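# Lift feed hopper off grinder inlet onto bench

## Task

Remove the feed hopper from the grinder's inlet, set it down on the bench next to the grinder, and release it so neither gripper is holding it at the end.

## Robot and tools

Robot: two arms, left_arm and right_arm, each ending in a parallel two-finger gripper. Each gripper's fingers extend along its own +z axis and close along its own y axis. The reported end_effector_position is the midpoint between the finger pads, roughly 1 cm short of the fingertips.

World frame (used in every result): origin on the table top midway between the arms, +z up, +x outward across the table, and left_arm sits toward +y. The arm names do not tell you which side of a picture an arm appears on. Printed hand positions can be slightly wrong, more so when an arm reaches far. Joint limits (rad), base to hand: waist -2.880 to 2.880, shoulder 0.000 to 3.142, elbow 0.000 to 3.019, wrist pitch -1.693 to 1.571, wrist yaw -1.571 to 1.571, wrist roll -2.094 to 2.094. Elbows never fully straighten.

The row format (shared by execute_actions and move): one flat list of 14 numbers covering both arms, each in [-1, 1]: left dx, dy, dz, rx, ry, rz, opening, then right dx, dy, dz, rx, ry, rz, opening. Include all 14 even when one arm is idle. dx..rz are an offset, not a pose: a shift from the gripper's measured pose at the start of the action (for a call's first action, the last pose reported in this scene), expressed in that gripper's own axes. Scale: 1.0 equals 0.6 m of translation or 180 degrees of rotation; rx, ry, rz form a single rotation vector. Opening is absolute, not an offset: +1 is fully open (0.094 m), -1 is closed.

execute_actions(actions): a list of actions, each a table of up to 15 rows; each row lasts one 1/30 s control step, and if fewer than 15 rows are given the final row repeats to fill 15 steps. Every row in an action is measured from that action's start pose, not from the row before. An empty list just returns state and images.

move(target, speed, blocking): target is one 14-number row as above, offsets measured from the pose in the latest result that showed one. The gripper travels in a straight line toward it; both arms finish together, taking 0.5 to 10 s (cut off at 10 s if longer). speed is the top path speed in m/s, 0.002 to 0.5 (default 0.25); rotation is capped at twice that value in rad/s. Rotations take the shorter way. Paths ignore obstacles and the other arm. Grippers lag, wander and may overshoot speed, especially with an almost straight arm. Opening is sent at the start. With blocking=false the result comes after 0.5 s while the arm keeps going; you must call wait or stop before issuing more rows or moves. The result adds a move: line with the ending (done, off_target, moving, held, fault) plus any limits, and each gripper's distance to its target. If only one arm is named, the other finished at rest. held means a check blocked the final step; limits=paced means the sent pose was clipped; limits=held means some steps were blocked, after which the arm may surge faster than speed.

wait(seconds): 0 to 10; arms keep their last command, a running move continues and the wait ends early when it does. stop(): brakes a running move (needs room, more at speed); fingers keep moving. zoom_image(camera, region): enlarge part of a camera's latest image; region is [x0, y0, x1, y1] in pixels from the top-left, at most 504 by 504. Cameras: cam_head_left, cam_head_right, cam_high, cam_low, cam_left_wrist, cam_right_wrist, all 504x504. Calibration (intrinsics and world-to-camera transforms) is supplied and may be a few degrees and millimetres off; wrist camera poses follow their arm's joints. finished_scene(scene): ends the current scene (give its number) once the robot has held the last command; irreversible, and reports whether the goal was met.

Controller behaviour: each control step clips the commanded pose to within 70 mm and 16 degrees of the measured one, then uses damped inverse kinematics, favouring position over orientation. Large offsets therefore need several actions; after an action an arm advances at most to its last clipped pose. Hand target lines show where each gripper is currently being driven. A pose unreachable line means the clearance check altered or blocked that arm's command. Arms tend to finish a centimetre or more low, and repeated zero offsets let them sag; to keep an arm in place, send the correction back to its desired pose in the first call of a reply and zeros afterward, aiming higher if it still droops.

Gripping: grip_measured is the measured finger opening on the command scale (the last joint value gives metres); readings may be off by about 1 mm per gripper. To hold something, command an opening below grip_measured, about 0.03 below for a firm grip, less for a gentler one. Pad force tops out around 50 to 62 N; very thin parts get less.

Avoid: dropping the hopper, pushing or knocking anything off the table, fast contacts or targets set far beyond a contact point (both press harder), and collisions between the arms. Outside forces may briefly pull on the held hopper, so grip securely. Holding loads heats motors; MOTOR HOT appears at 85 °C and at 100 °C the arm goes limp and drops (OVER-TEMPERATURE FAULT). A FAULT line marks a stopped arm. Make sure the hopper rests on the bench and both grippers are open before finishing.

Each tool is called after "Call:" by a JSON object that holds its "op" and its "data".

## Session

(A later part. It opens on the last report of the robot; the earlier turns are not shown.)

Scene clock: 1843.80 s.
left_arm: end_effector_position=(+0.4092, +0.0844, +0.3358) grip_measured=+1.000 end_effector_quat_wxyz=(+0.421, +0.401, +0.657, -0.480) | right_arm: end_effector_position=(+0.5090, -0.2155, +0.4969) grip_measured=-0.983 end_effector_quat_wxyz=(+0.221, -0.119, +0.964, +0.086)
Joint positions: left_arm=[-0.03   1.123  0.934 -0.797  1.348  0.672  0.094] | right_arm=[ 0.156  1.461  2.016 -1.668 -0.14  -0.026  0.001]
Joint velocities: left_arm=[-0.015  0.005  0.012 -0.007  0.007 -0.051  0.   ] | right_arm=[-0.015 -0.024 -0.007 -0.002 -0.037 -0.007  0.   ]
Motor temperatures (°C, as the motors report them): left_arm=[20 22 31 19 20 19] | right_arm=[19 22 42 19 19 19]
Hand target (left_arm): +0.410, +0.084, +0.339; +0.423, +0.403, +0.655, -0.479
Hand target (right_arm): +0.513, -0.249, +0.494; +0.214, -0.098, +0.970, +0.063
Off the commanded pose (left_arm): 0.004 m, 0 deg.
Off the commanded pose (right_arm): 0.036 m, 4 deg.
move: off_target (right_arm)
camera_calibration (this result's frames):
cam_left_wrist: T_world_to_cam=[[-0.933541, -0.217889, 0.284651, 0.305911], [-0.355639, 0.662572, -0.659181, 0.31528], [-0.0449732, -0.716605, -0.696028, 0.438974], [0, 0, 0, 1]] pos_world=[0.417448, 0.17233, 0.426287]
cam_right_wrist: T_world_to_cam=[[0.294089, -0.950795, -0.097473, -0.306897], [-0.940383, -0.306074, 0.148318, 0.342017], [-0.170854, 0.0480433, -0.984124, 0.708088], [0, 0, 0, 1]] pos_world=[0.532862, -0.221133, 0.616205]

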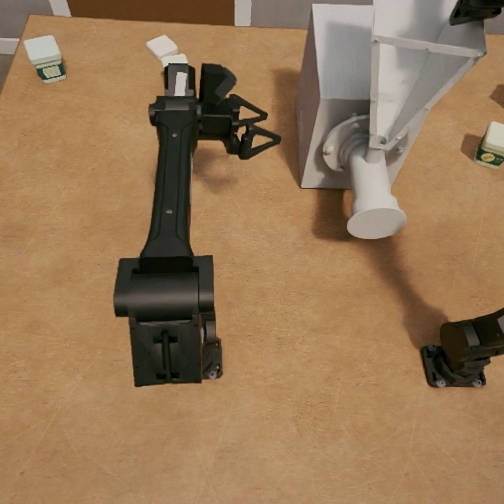

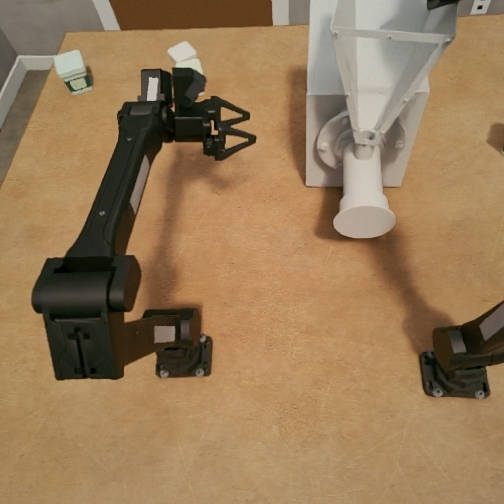

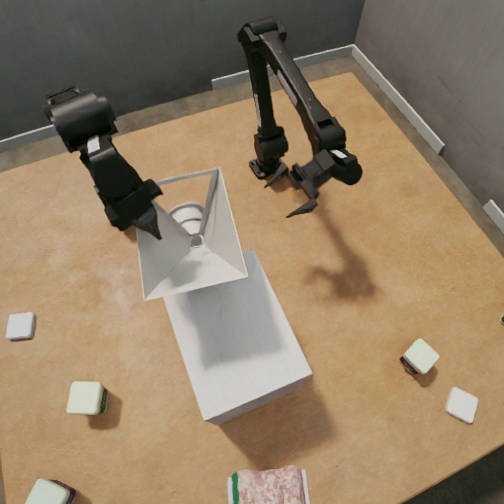

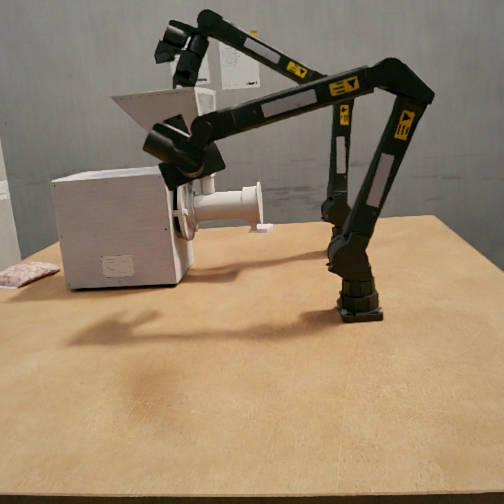

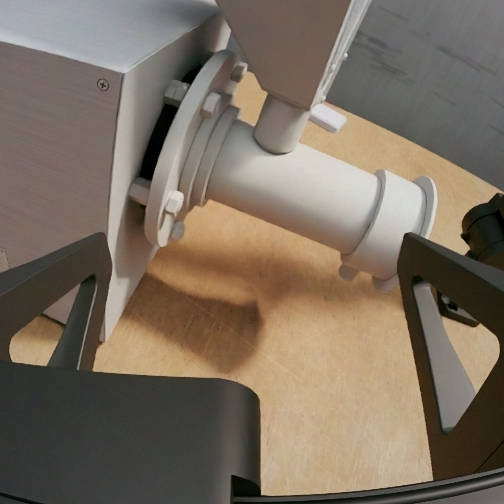

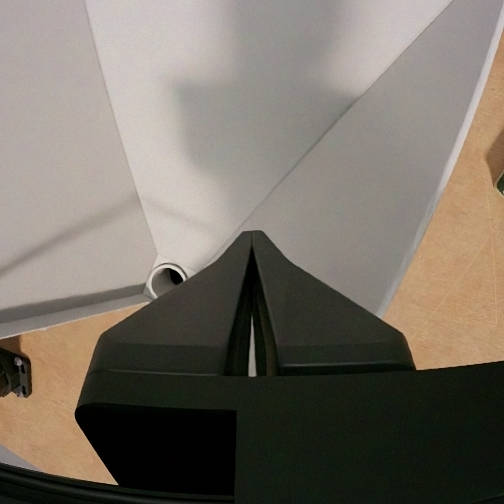

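Call:
{"op": "execute_actions", "data": {"actions": [[[0,0,0,0,0,0,1.0, 0.02,-0.11,0.01,0,0,0,-1.0]],[[0,0,0,0,0,0,1.0, 0.02,-0.11,0.01,0,0,0,-1.0]],[[0,0,0,0,0,0,1.0, 0.02,-0.11,0.01,0,0,0,-1.0]],[[0,0,0,0,0,0,1.0, 0.02,-0.11,0.01,0,0,0,-1.0]]]}}

Scene clock: 1869.13 s.
left_arm: end_effector_position=(+0.4041, +0.0842, +0.3231) grip_measured=+1.000 end_effector_quat_wxyz=(+0.412, +0.394, +0.663, -0.486) | right_arm: end_effector_position=(+0.5427, -0.4297, +0.4487) grip_measured=-0.984 end_effector_quat_wxyz=(+0.260, -0.122, +0.948, +0.134)
Joint positions: left_arm=[-0.03   1.123  0.904 -0.797  1.348  0.672  0.094] | right_arm=[-0.384  1.522  1.92  -1.598 -0.474 -0.519  0.001]
Joint velocities: left_arm=[-0.005  0.005 -0.012  0.002  0.022 -0.037  0.   ] | right_arm=[ 0.044 -0.024 -0.027 -0.007 -0.066 -0.037  0.001]
Motor temperatures (°C, as the motors report them): left_arm=[20 22 31 19 20 19] | right_arm=[19 22 41 19 20 19]
Hand target (left_arm): +0.405, +0.084, +0.326; +0.414, +0.395, +0.661, -0.485
Hand target (right_arm): +0.542, -0.424, +0.457; +0.268, -0.135, +0.945, +0.130
Off the commanded pose (left_arm): 0.004 m, 0 deg.
Off the commanded pose (right_arm): 0.010 m, 2 deg.
camera_calibration (this result's frames):
cam_left_wrist: T_world_to_cam=[[-0.924784, -0.217473, 0.312218, 0.292299], [-0.374838, 0.66166, -0.649387, 0.309908], [-0.0653581, -0.717573, -0.69341, 0.437171], [0, 0, 0, 1]] pos_world=[0.415051, 0.172216, 0.413127]
cam_right_wrist: T_world_to_cam=[[0.326031, -0.929738, -0.171146, -0.500403], [-0.939846, -0.338298, 0.0473788, 0.346447], [-0.101948, 0.145404, -0.984106, 0.68111], [0, 0, 0, 1]] pos_world=[0.558192, -0.447078, 0.568228]

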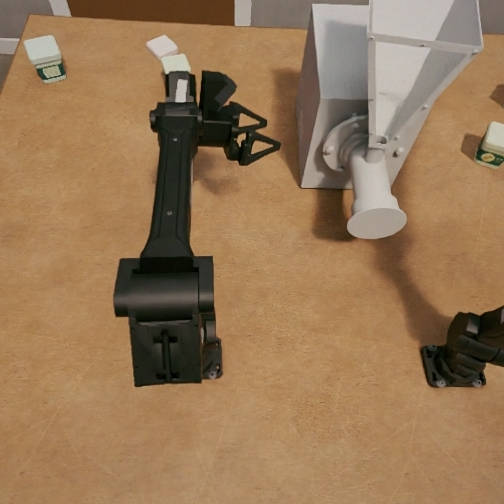

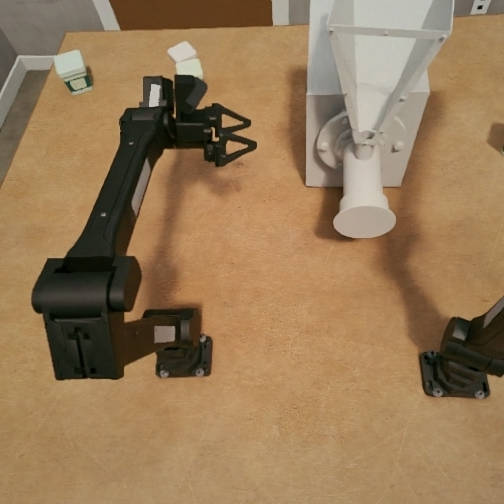

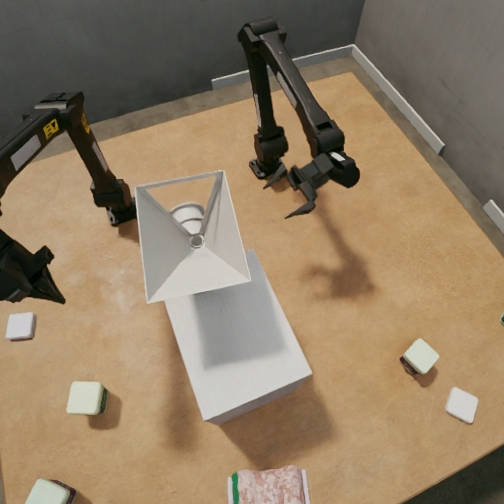

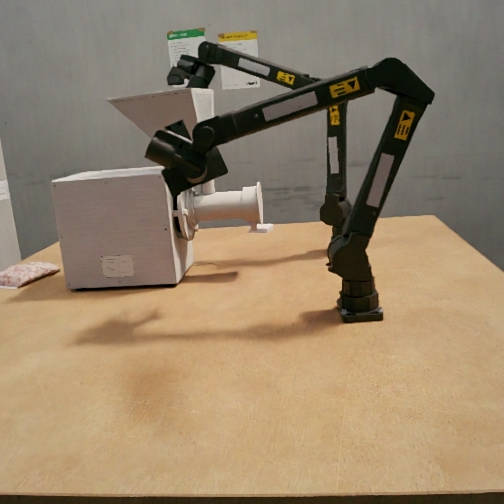

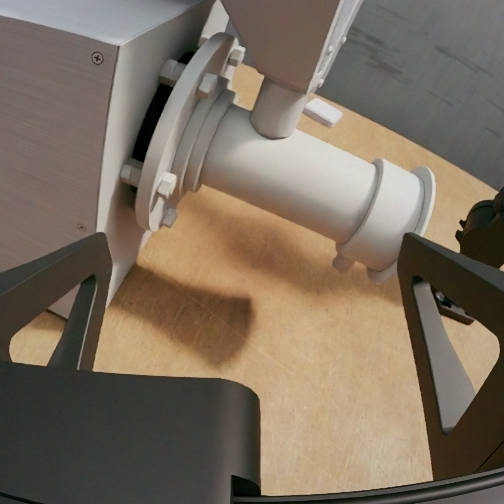

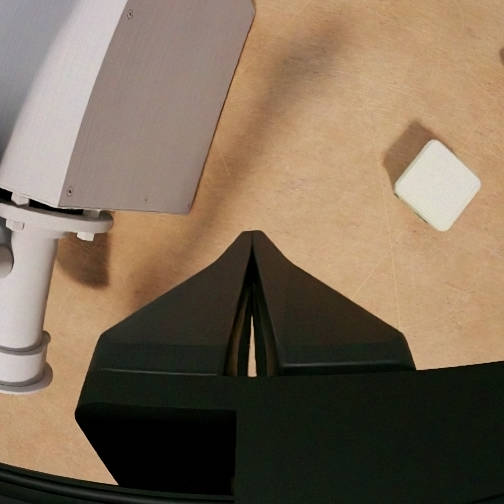

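Call:
{"op": "move", "data": {"target": [-0.0475, -0.0125, -0.009, -0.19, 0, 0, 1.0, -0.0723, 0.152, 0.0407, 0.0518, 0.0178, 0.5965, -1.0], "speed": 0.12}}

Scene clock: 1940.33 s.
left_arm: end_effector_position=(+0.4075, +0.0894, +0.3406) grip_measured=+1.000 end_effector_quat_wxyz=(+0.501, +0.250, +0.784, -0.269) | right_arm: end_effector_position=(+0.5568, -0.3334, +0.4529) grip_measured=-0.984 end_effector_quat_wxyz=(+0.029, +0.709, +0.671, +0.214)
Joint positions: left_arm=[-0.197  0.79   0.754 -0.416  0.631  0.094  0.094] | right_arm=[-0.134  1.579  2.04  -1.698 -0.285  1.57   0.001]
Joint velocities: left_arm=[-0.005 -0.015  0.002 -0.012 -0.007 -0.066  0.   ] | right_arm=[-0.015 -0.024  0.002 -0.017 -0.066  0.051 -0.001]
Motor temperatures (°C, as the motors report them): left_arm=[20 22 31 19 20 19] | right_arm=[19 23 43 19 19 19]
Hand target (left_arm): +0.405, +0.085, +0.352; +0.512, +0.253, +0.774, -0.272
Hand target (right_arm): +0.563, -0.329, +0.467; +0.038, +0.706, +0.671, +0.223
Off the commanded pose (left_arm): 0.013 m, 1 deg.
Off the commanded pose (right_arm): 0.017 m, 1 deg.
joint sent to its limit (right arm) — the command would take joint 4 (wrist pitch) past its lower limit, so that joint was sent only as far as its limit.
move: off_target (left_arm, right_arm)
camera_calibration (this result's frames):
cam_left_wrist: T_world_to_cam=[[-0.663545, -0.730105, 0.163262, 0.281216], [-0.677065, 0.493201, -0.546201, 0.422149], [0.318263, -0.472968, -0.82159, 0.31871], [0, 0, 0, 1]] pos_world=[0.370987, 0.147852, 0.446515]
cam_right_wrist: T_world_to_cam=[[-0.940374, 0.0657223, -0.333732, 0.695871], [-0.215271, 0.64466, 0.733534, 0.00552287], [0.263353, 0.761639, -0.592073, 0.497214], [0, 0, 0, 1]] pos_world=[0.524625, -0.427993, 0.52257]

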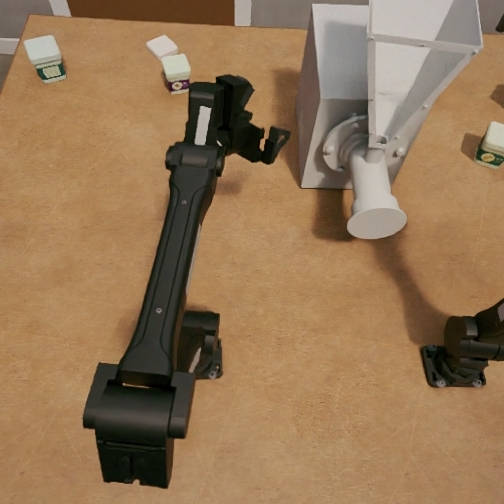

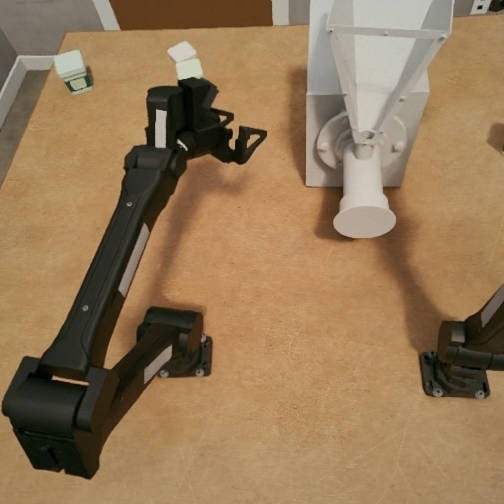

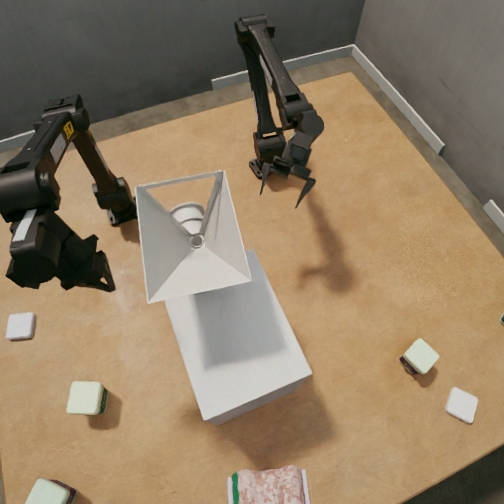

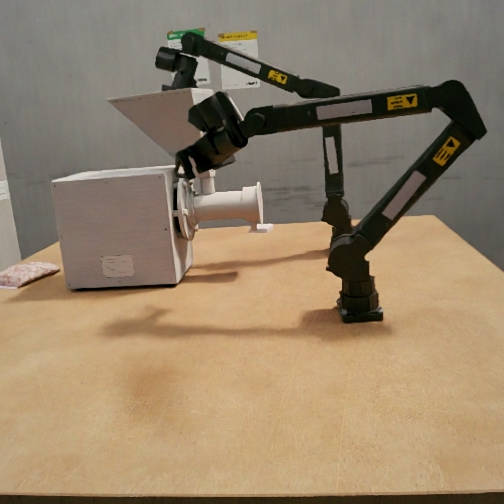

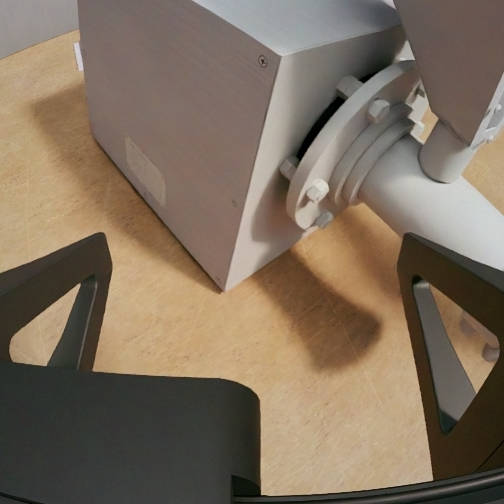

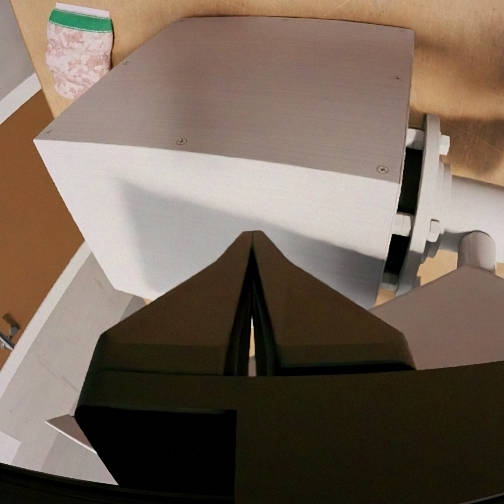

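Call:
{"op": "move", "data": {"target": [-0.015, -0.004, -0.003, 0, 0, 0, 1.0, 0.167, 0.0397, 0.03, 0, 0, 0, -1.0], "speed": 0.06}}

Scene clock: 1953.97 s.
left_arm: end_effector_position=(+0.4057, +0.0901, +0.3336) grip_measured=+1.000 end_effector_quat_wxyz=(+0.492, +0.246, +0.790, -0.270) | right_arm: end_effector_position=(+0.5815, -0.2439, +0.4557) grip_measured=-0.984 end_effector_quat_wxyz=(+0.026, +0.714, +0.669, +0.204)
Joint positions: left_arm=[-0.197  0.79   0.748 -0.432  0.628  0.094  0.094] | right_arm=[ 0.06   1.66   2.152 -1.701 -0.207  1.766  0.001]
Joint velocities: left_arm=[-0.005 -0.005  0.012  0.002 -0.007 -0.037  0.   ] | right_arm=[ 0.005  0.005 -0.007 -0.002 -0.037 -0.022 -0.001]
Motor temperatures (°C, as the motors report them): left_arm=[20 22 31 19 20 19] | right_arm=[19 23 44 19 19 19]
Hand target (left_arm): +0.408, +0.088, +0.350; +0.501, +0.250, +0.783, -0.269
Hand target (right_arm): +0.586, -0.235, +0.470; +0.033, +0.708, +0.671, +0.218
Off the commanded pose (left_arm): 0.017 m, 1 deg.
Off the commanded pose (right_arm): 0.018 m, 1 deg.
joint sent to its limit (right arm) — the command would take joint 4 (wrist pitch) past its lower limit, so that joint was sent only as far as its limit.
move: off_target (left_arm, right_arm)
camera_calibration (this result's frames):
cam_left_wrist: T_world_to_cam=[[-0.657403, -0.732894, 0.175179, 0.275407], [-0.690701, 0.493132, -0.528918, 0.416535], [0.301254, -0.468708, -0.830397, 0.323408], [0, 0, 0, 1]] pos_world=[0.371326, 0.148021, 0.440624]
cam_right_wrist: T_world_to_cam=[[-0.946084, 0.0732431, -0.315531, 0.710978], [-0.193714, 0.652784, 0.732358, -0.0589051], [0.259614, 0.753995, -0.603401, 0.429601], [0, 0, 0, 1]] pos_world=[0.549704, -0.337539, 0.526697]

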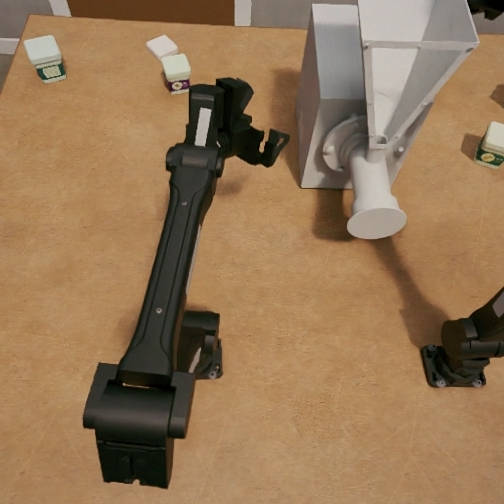

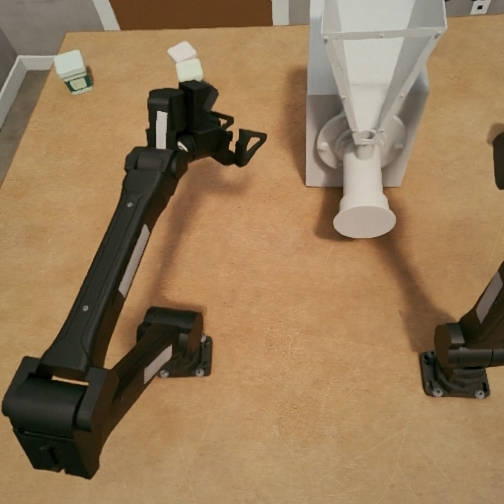

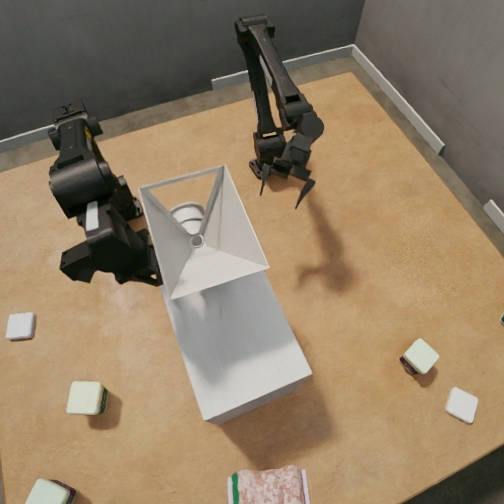

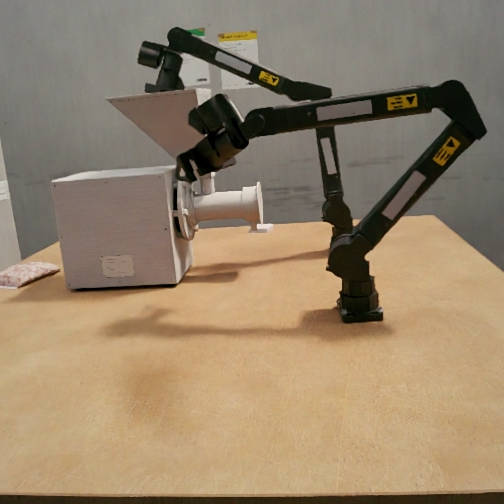

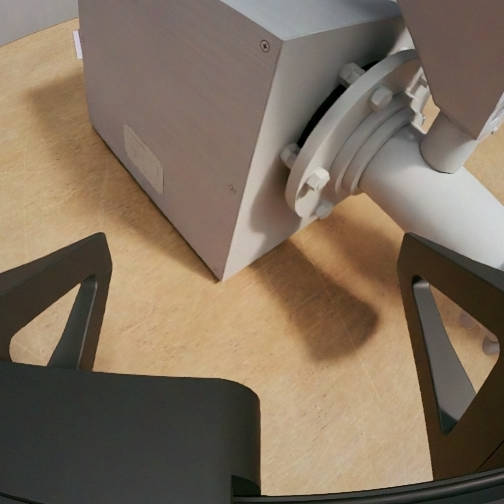

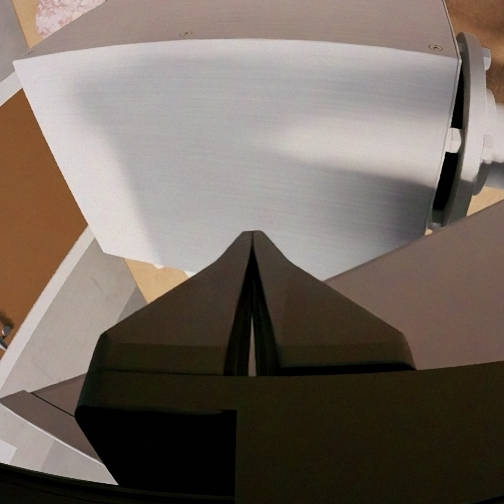

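Call:
{"op": "move", "data": {"target": [-0.02, -0.005, -0.004, 0, 0, 0, 1.0, 0.1027, 0.0337, 0.0182, 0, 0, -0.083, -1.0], "speed": 0.04}}

Scene clock: 1989.43 s.
left_arm: end_effector_position=(+0.4030, +0.0910, +0.3250) grip_measured=+1.000 end_effector_quat_wxyz=(+0.480, +0.242, +0.798, -0.270) | right_arm: end_effector_position=(+0.6041, -0.2063, +0.4516) grip_measured=-0.984 end_effector_quat_wxyz=(+0.057, +0.635, +0.745, +0.194)
Joint positions: left_arm=[-0.197  0.79   0.74  -0.455  0.624  0.094  0.094] | right_arm=[ 0.135  1.737  2.244 -1.701 -0.16   1.609  0.001]
Joint velocities: left_arm=[ 0.005  0.015 -0.012  0.002  0.022 -0.007  0.   ] | right_arm=[-0.005  0.024 -0.012 -0.017 -0.022 -0.037  0.001]
Motor temperatures (°C, as the motors report them): left_arm=[20 22 33 19 20 19] | right_arm=[19 23 44 19 19 19]
Hand target (left_arm): +0.406, +0.088, +0.346; +0.492, +0.246, +0.790, -0.270
Hand target (right_arm): +0.604, -0.185, +0.467; +0.062, +0.620, +0.753, +0.211
Off the commanded pose (left_arm): 0.022 m, 2 deg.
Off the commanded pose (right_arm): 0.028 m, 2 deg.
joint sent to its limit (right arm) — the command would take joint 4 (wrist pitch) past its lower limit, so that joint was sent only as far as its limit.
move: off_target (left_arm, right_arm)
camera_calibration (this result's frames):
cam_left_wrist: T_world_to_cam=[[-0.649254, -0.736328, 0.190503, 0.267865], [-0.707882, 0.493409, -0.505421, 0.408919], [0.278159, -0.463, -0.841581, 0.329898], [0, 0, 0, 1]] pos_world=[0.371614, 0.148214, 0.433283]
cam_right_wrist: T_world_to_cam=[[-0.919313, -0.14846, -0.364449, 0.68852], [-0.366427, 0.660656, 0.655183, 0.064699], [0.143507, 0.735862, -0.66175, 0.485704], [0, 0, 0, 1]] pos_world=[0.586971, -0.297937, 0.529955]

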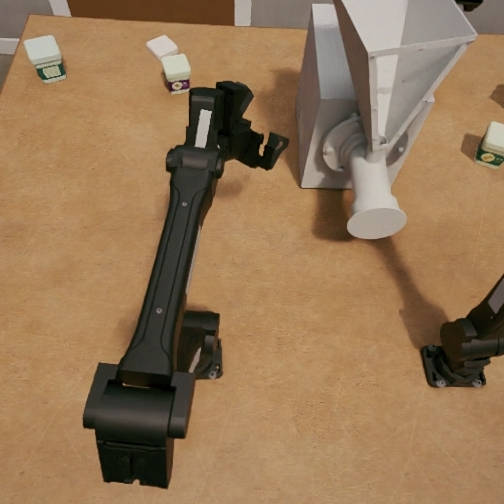

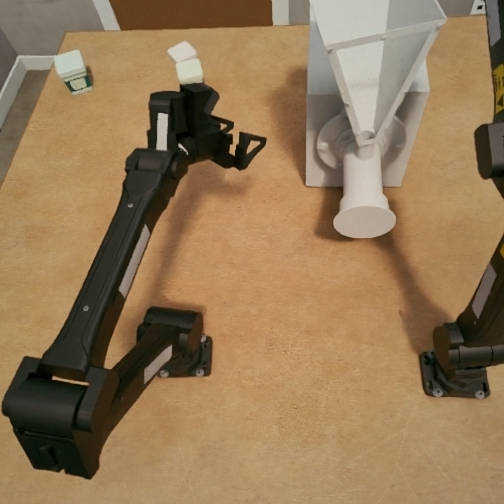

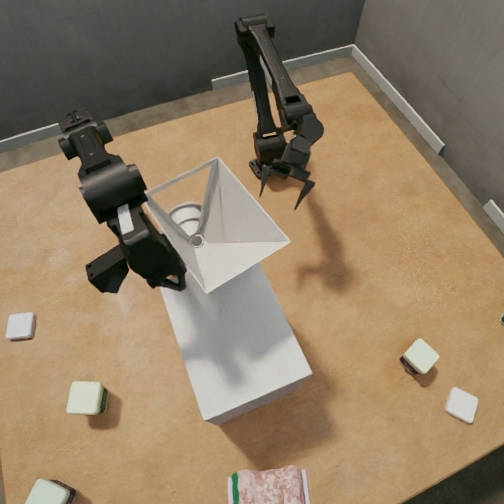

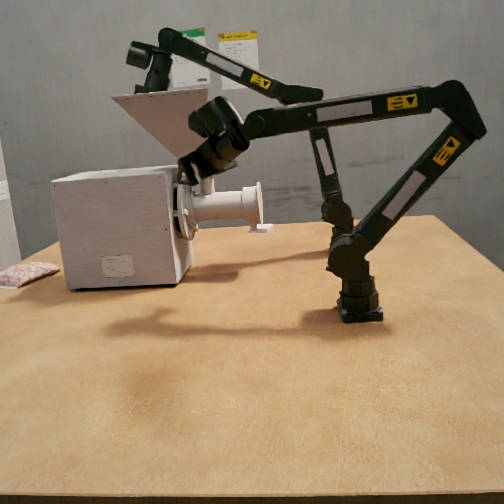

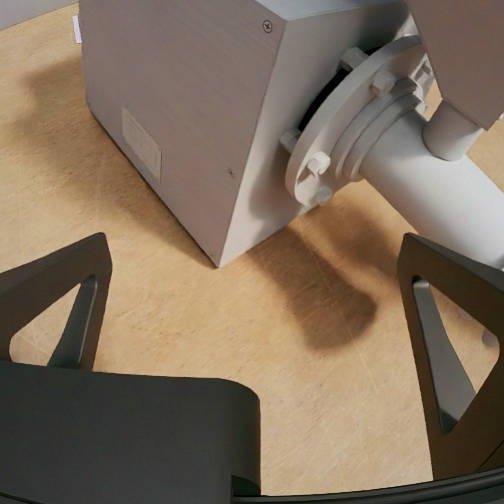

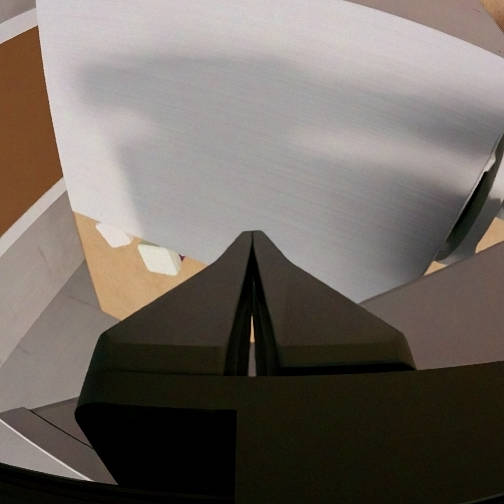

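Call:
{"op": "move", "data": {"target": [-0.03, -0.008, -0.006, 0, 0, 0, 1.0, 0.124, 0.0363, 0.0092, 0, 0, -0.1, -1.0], "speed": 0.05}}

Scene clock: 1999.73 s.
left_arm: end_effector_position=(+0.3991, +0.0926, +0.3145) grip_measured=+1.000 end_effector_quat_wxyz=(+0.464, +0.236, +0.810, -0.270) | right_arm: end_effector_position=(+0.6170, -0.1640, +0.4519) grip_measured=-0.984 end_effector_quat_wxyz=(+0.098, +0.532, +0.822, +0.179)
Joint positions: left_arm=[-0.197  0.79   0.734 -0.49   0.616  0.094  0.094] | right_arm=[ 0.22   1.798  2.329 -1.701 -0.097  1.42   0.001]
Joint velocities: left_arm=[-0.015 -0.015 -0.007 -0.007 -0.022 -0.037  0.   ] | right_arm=[-0.005 -0.015 -0.012  0.012  0.051  0.022  0.   ]
Motor temperatures (°C, as the motors report them): left_arm=[20 22 33 19 20 19] | right_arm=[19 23 44 19 19 19]
Hand target (left_arm): +0.403, +0.088, +0.343; +0.481, +0.242, +0.798, -0.271
Hand target (right_arm): +0.611, -0.132, +0.465; +0.100, +0.509, +0.832, +0.197
Off the commanded pose (left_arm): 0.030 m, 2 deg.
Off the commanded pose (right_arm): 0.037 m, 3 deg.
joint sent to its limit (right arm) — the command would take joint 4 (wrist pitch) past its lower limit, so that joint was sent only as far as its limit.
move: off_target (left_arm, right_arm)
camera_calibration (this result's frames):
cam_left_wrist: T_world_to_cam=[[-0.636109, -0.742333, 0.21049, 0.257531], [-0.731268, 0.492954, -0.471426, 0.398851], [0.246194, -0.453803, -0.856418, 0.339433], [0, 0, 0, 1]] pos_world=[0.371919, 0.148594, 0.424518]
cam_right_wrist: T_world_to_cam=[[-0.826693, -0.398419, -0.397293, 0.623513], [-0.561858, 0.622096, 0.545264, 0.205263], [0.0299109, 0.673988, -0.738137, 0.547422], [0, 0, 0, 1]] pos_world=[0.614408, -0.248229, 0.539867]

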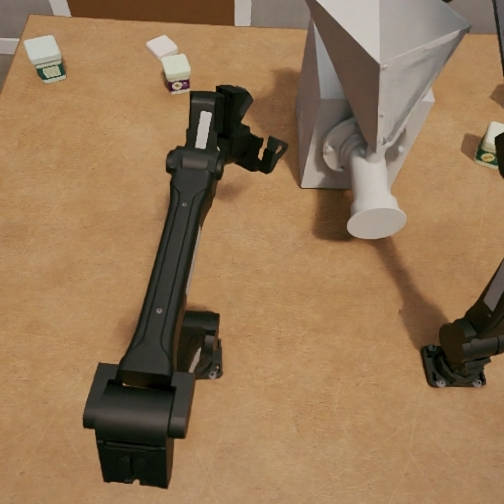

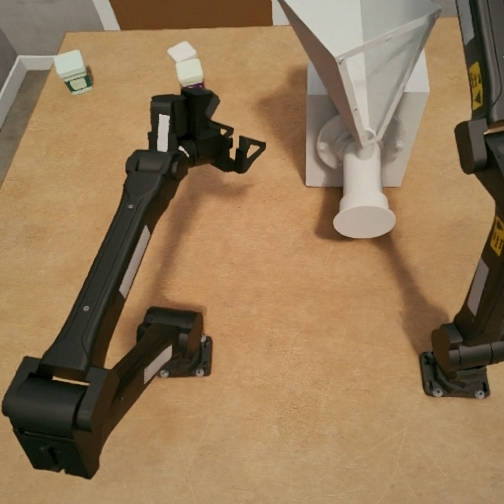

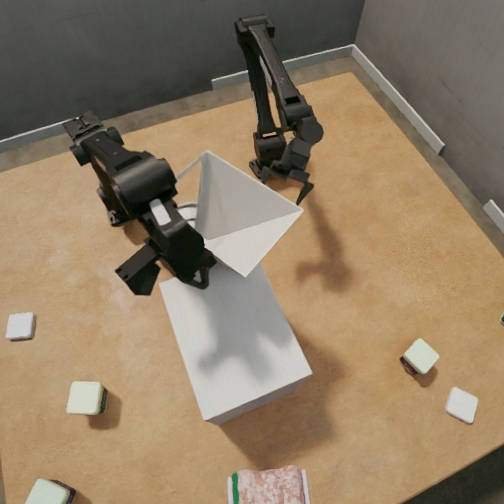

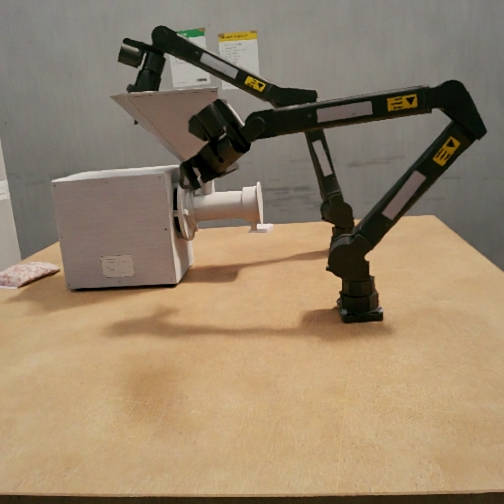

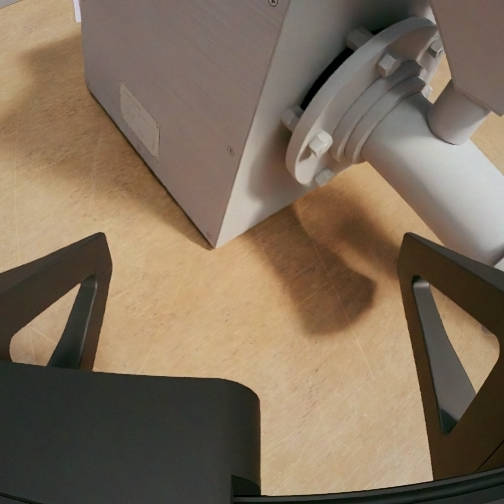

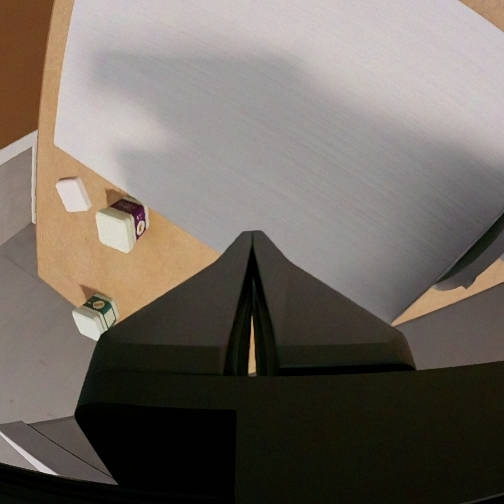

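Call:
{"op": "move", "data": {"target": [-0.0787, 0.0135, -0.178, 0, 0, 0, 1.0, 0.1475, 0.041, -0.0048, 0, 0, -0.1, -1.0], "speed": 0.05}}

Scene clock: 2025.57 s.
left_arm: end_effector_position=(+0.3555, +0.1563, +0.3660) grip_measured=+1.000 end_effector_quat_wxyz=(+0.436, +0.224, +0.823, -0.286) | right_arm: end_effector_position=(+0.6169, -0.1224, +0.4486) grip_measured=-0.984 end_effector_quat_wxyz=(+0.141, +0.425, +0.881, +0.150)
Joint positions: left_arm=[ 0.093  0.721  0.891 -0.942  0.858  0.32   0.094] | right_arm=[ 0.31   1.825  2.357 -1.689 -0.012  1.242  0.001]
Joint velocities: left_arm=[ 0.005 -0.005  0.012 -0.002  0.007  0.007  0.   ] | right_arm=[-0.015 -0.005  0.007 -0.007 -0.007  0.022 -0.   ]
Motor temperatures (°C, as the motors report them): left_arm=[20 22 35 19 20 19] | right_arm=[19 24 44 19 19 19]
Hand target (left_arm): +0.356, +0.160, +0.399; +0.464, +0.236, +0.810, -0.269
Hand target (right_arm): +0.598, -0.077, +0.465; +0.137, +0.395, +0.892, +0.172
Off the commanded pose (left_arm): 0.034 m, 4 deg.
Off the commanded pose (right_arm): 0.054 m, 4 deg.
joint sent to its limit (right arm) — the command would take joint 4 (wrist pitch) past its lower limit, so that joint was sent only as far as its limit.
move: off_target (left_arm, right_arm)
camera_calibration (this result's frames):
cam_left_wrist: T_world_to_cam=[[-0.621711, -0.736184, 0.267411, 0.239307], [-0.76147, 0.488161, -0.426453, 0.354799], [0.183408, -0.468756, -0.864077, 0.450587], [0, 0, 0, 1]] pos_world=[0.336307, 0.214191, 0.476654]
cam_right_wrist: T_world_to_cam=[[-0.688986, -0.618305, -0.378151, 0.518161], [-0.722669, 0.546316, 0.423425, 0.325714], [-0.0552156, 0.565012, -0.823233, 0.594241], [0, 0, 0, 1]] pos_world=[0.6252, -0.193315, 0.547227]

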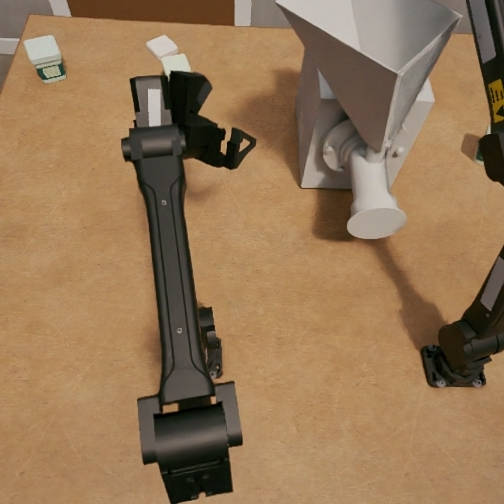

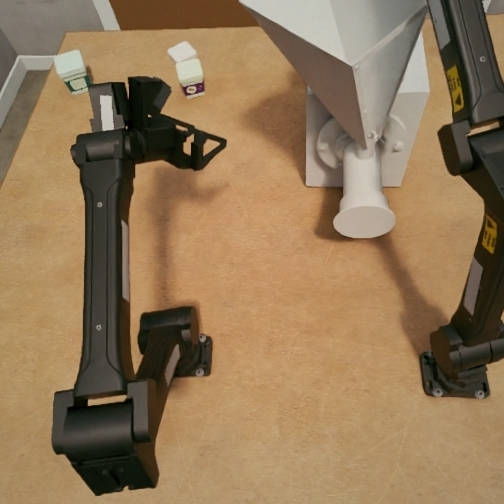

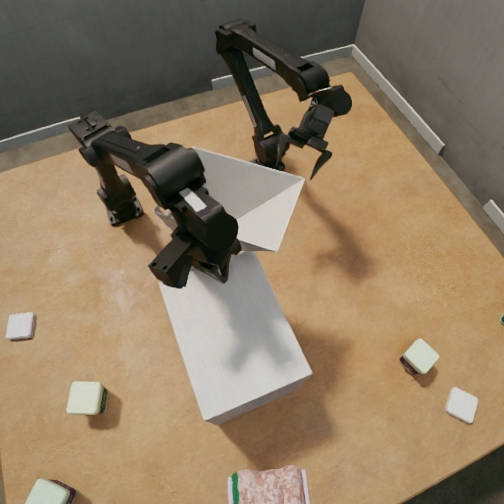

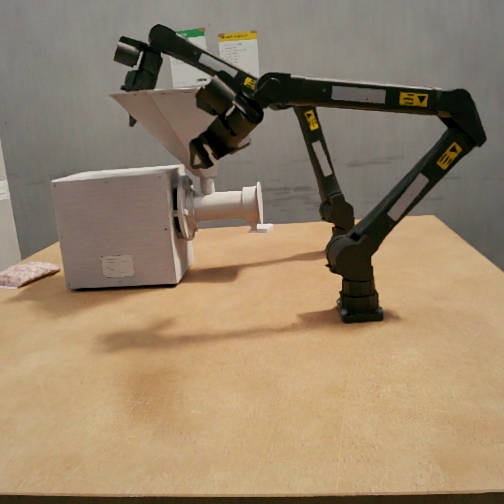

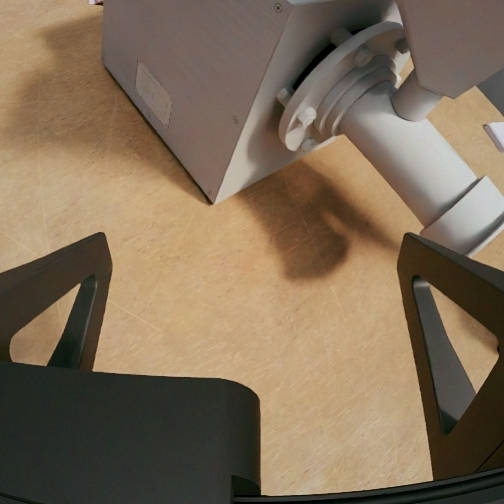

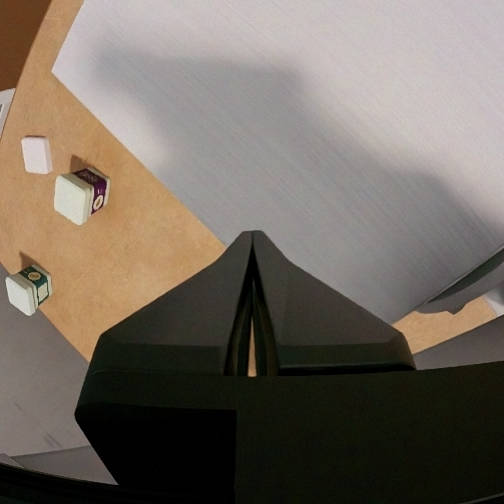

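Call:
{"op": "zoom_image", "data": {"camera": "cam_high", "region": [60, 90, 340, 330]}}

Call:
{"op": "zoom_image", "data": {"camera": "cam_low", "region": [80, 20, 330, 240]}}

Region (60, 90, 340, 330) of cam_high's 504x504 image, scaled by 1.800, with more detail than that image has; it fills the top 432 rows of this view, and the rest is white.

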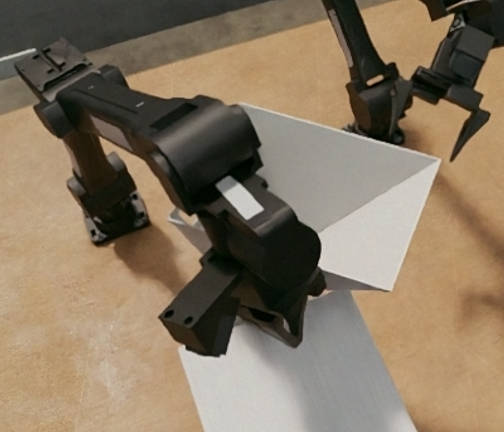

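Region (80, 20, 330, 240) of cam_low's 504x504 image, scaled by 2.016, with more detail than that image has; it fills the top 444 rows of this view, and the rest is white.

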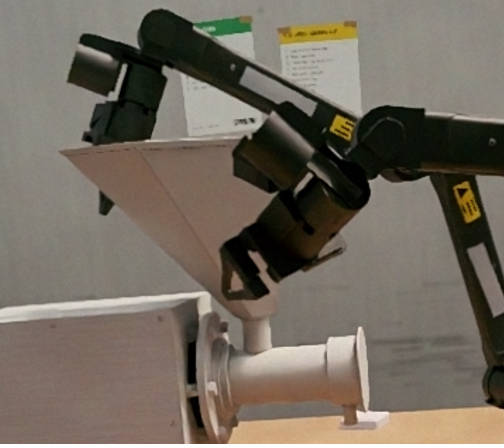

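Call:
{"op": "move", "data": {"target": [-0.3455, -0.0968, -0.1037, 0.0876, 0.24, 0.5039, 0.2, 0.0752, 0.0323, -0.0253, 0, 0, 0, -1.0], "speed": 0.12}}

Scene clock: 2099.60 s.
left_arm: end_effector_position=(+0.3865, +0.1353, +0.5690) grip_measured=+0.203 end_effector_quat_wxyz=(+0.258, +0.819, +0.480, +0.179) | right_arm: end_effector_position=(+0.6183, -0.1280, +0.4476) grip_measured=-0.984 end_effector_quat_wxyz=(+0.156, +0.439, +0.875, +0.132)
Joint positions: left_arm=[-0.301  1.161  1.917 -1.699  0.125  1.816  0.057] | right_arm=[ 0.316  1.827  2.358 -1.693  0.043  1.268  0.001]
Joint velocities: left_arm=[-0.005 -0.005 -0.007 -0.007  0.037 -0.066 -0.001] | right_arm=[-0.005 -0.005 -0.002  0.002  0.007  0.081 -0.   ]
Motor temperatures (°C, as the motors report them): left_arm=[20 21 35 19 20 19] | right_arm=[19 24 44 19 20 19]
Hand target (left_arm): +0.384, +0.131, +0.585; +0.268, +0.821, +0.466, +0.191
Hand target (right_arm): +0.596, -0.080, +0.463; +0.148, +0.423, +0.880, +0.158
Off the commanded pose (left_arm): 0.018 m, 14 deg.
Off the commanded pose (right_arm): 0.057 m, 3 deg.
joint sent to its limit (left arm) — the command would take joint 4 (wrist pitch) past its lower limit, so that joint was sent only as far as its limit.
joint sent to its limit (right arm) — the command would take joint 4 (wrist pitch) past its lower limit, so that joint was sent only as far as its limit.
move: off_target (left_arm, right_arm)
camera_calibration (this result's frames):
cam_left_wrist: T_world_to_cam=[[-0.689411, 0.412979, -0.595114, 0.550309], [0.0777979, 0.859022, 0.505992, -0.429886], [0.720181, 0.302538, -0.624348, 0.162301], [0, 0, 0, 1]] pos_world=[0.295947, 0.0929139, 0.646348]
cam_right_wrist: T_world_to_cam=[[-0.709758, -0.605372, -0.360233, 0.521841], [-0.703957, 0.590489, 0.394673, 0.337179], [-0.0262102, 0.533712, -0.84526, 0.58454], [0, 0, 0, 1]] pos_world=[0.623062, -0.195169, 0.548998]

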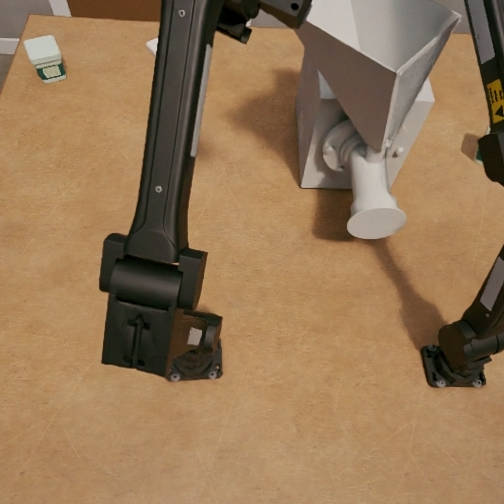

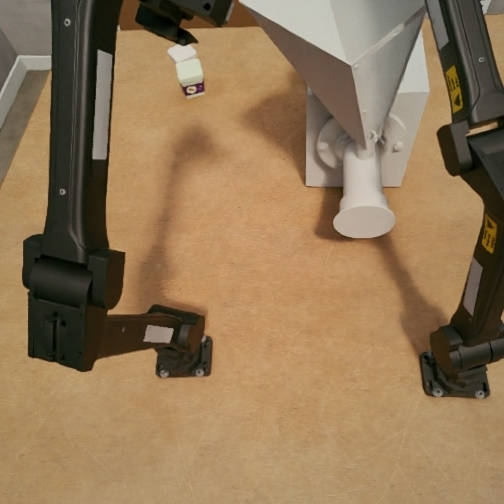

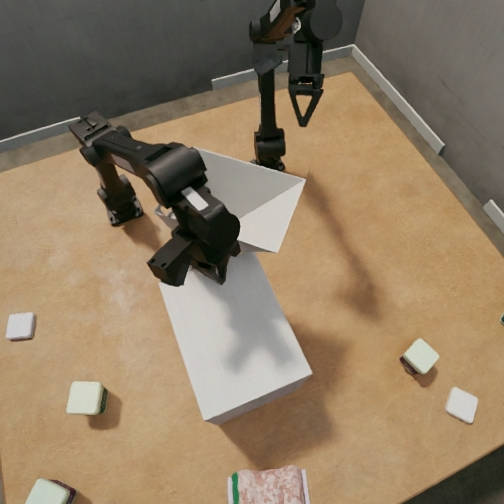

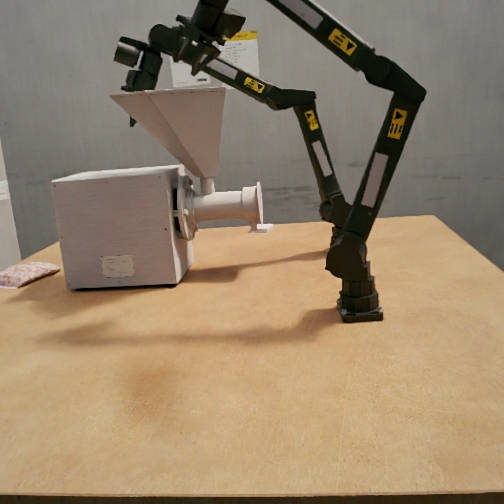

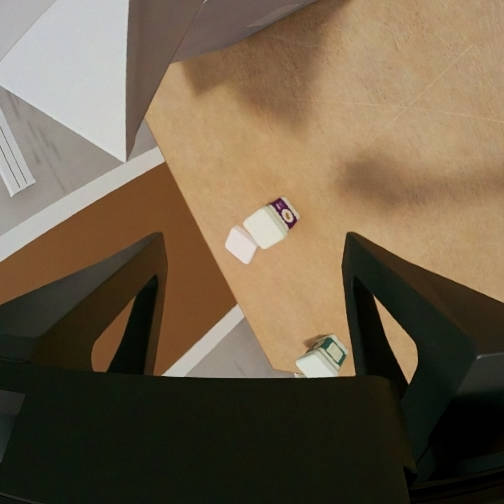

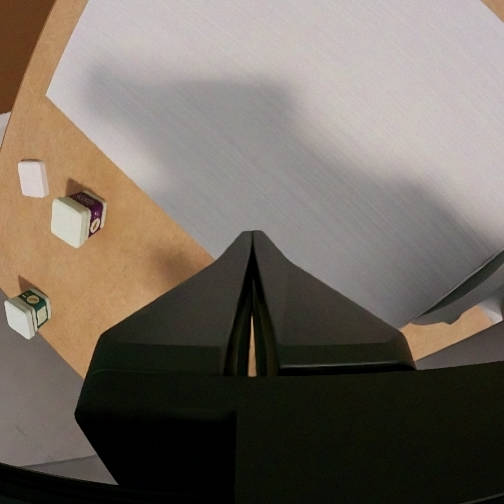

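Call:
{"op": "zoom_image", "data": {"camera": "cam_low", "region": [140, 130, 280, 250]}}

Call:
{"op": "zoom_image", "data": {"camera": "cam_head_left", "region": [280, 0, 504, 224]}}

Region (140, 130, 280, 250) of cam_low's 504x504 image, scaled by 3.600, with more detail than that image has; it fills the top 432 rows of this view, and the rest is white.

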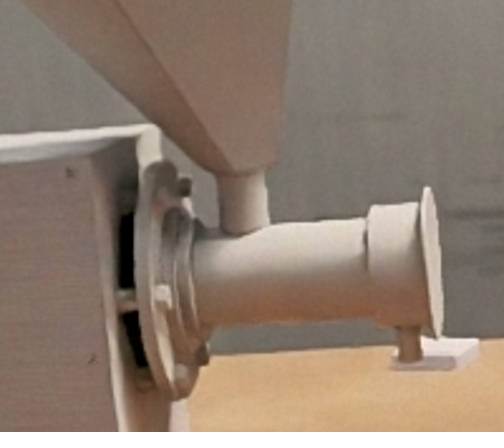

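Region (280, 0, 504, 224) of cam_head_left's 504x504 image, scaled by 2.250, with more detail than that image has.

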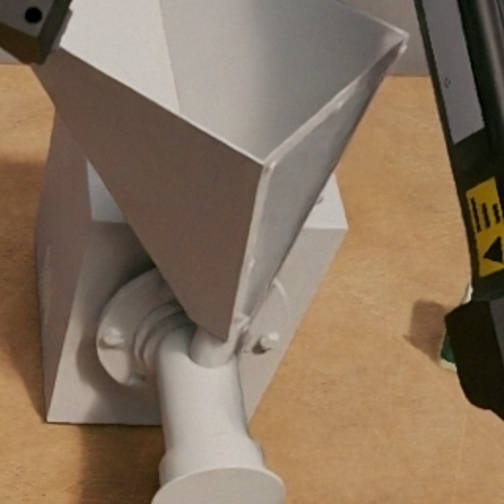

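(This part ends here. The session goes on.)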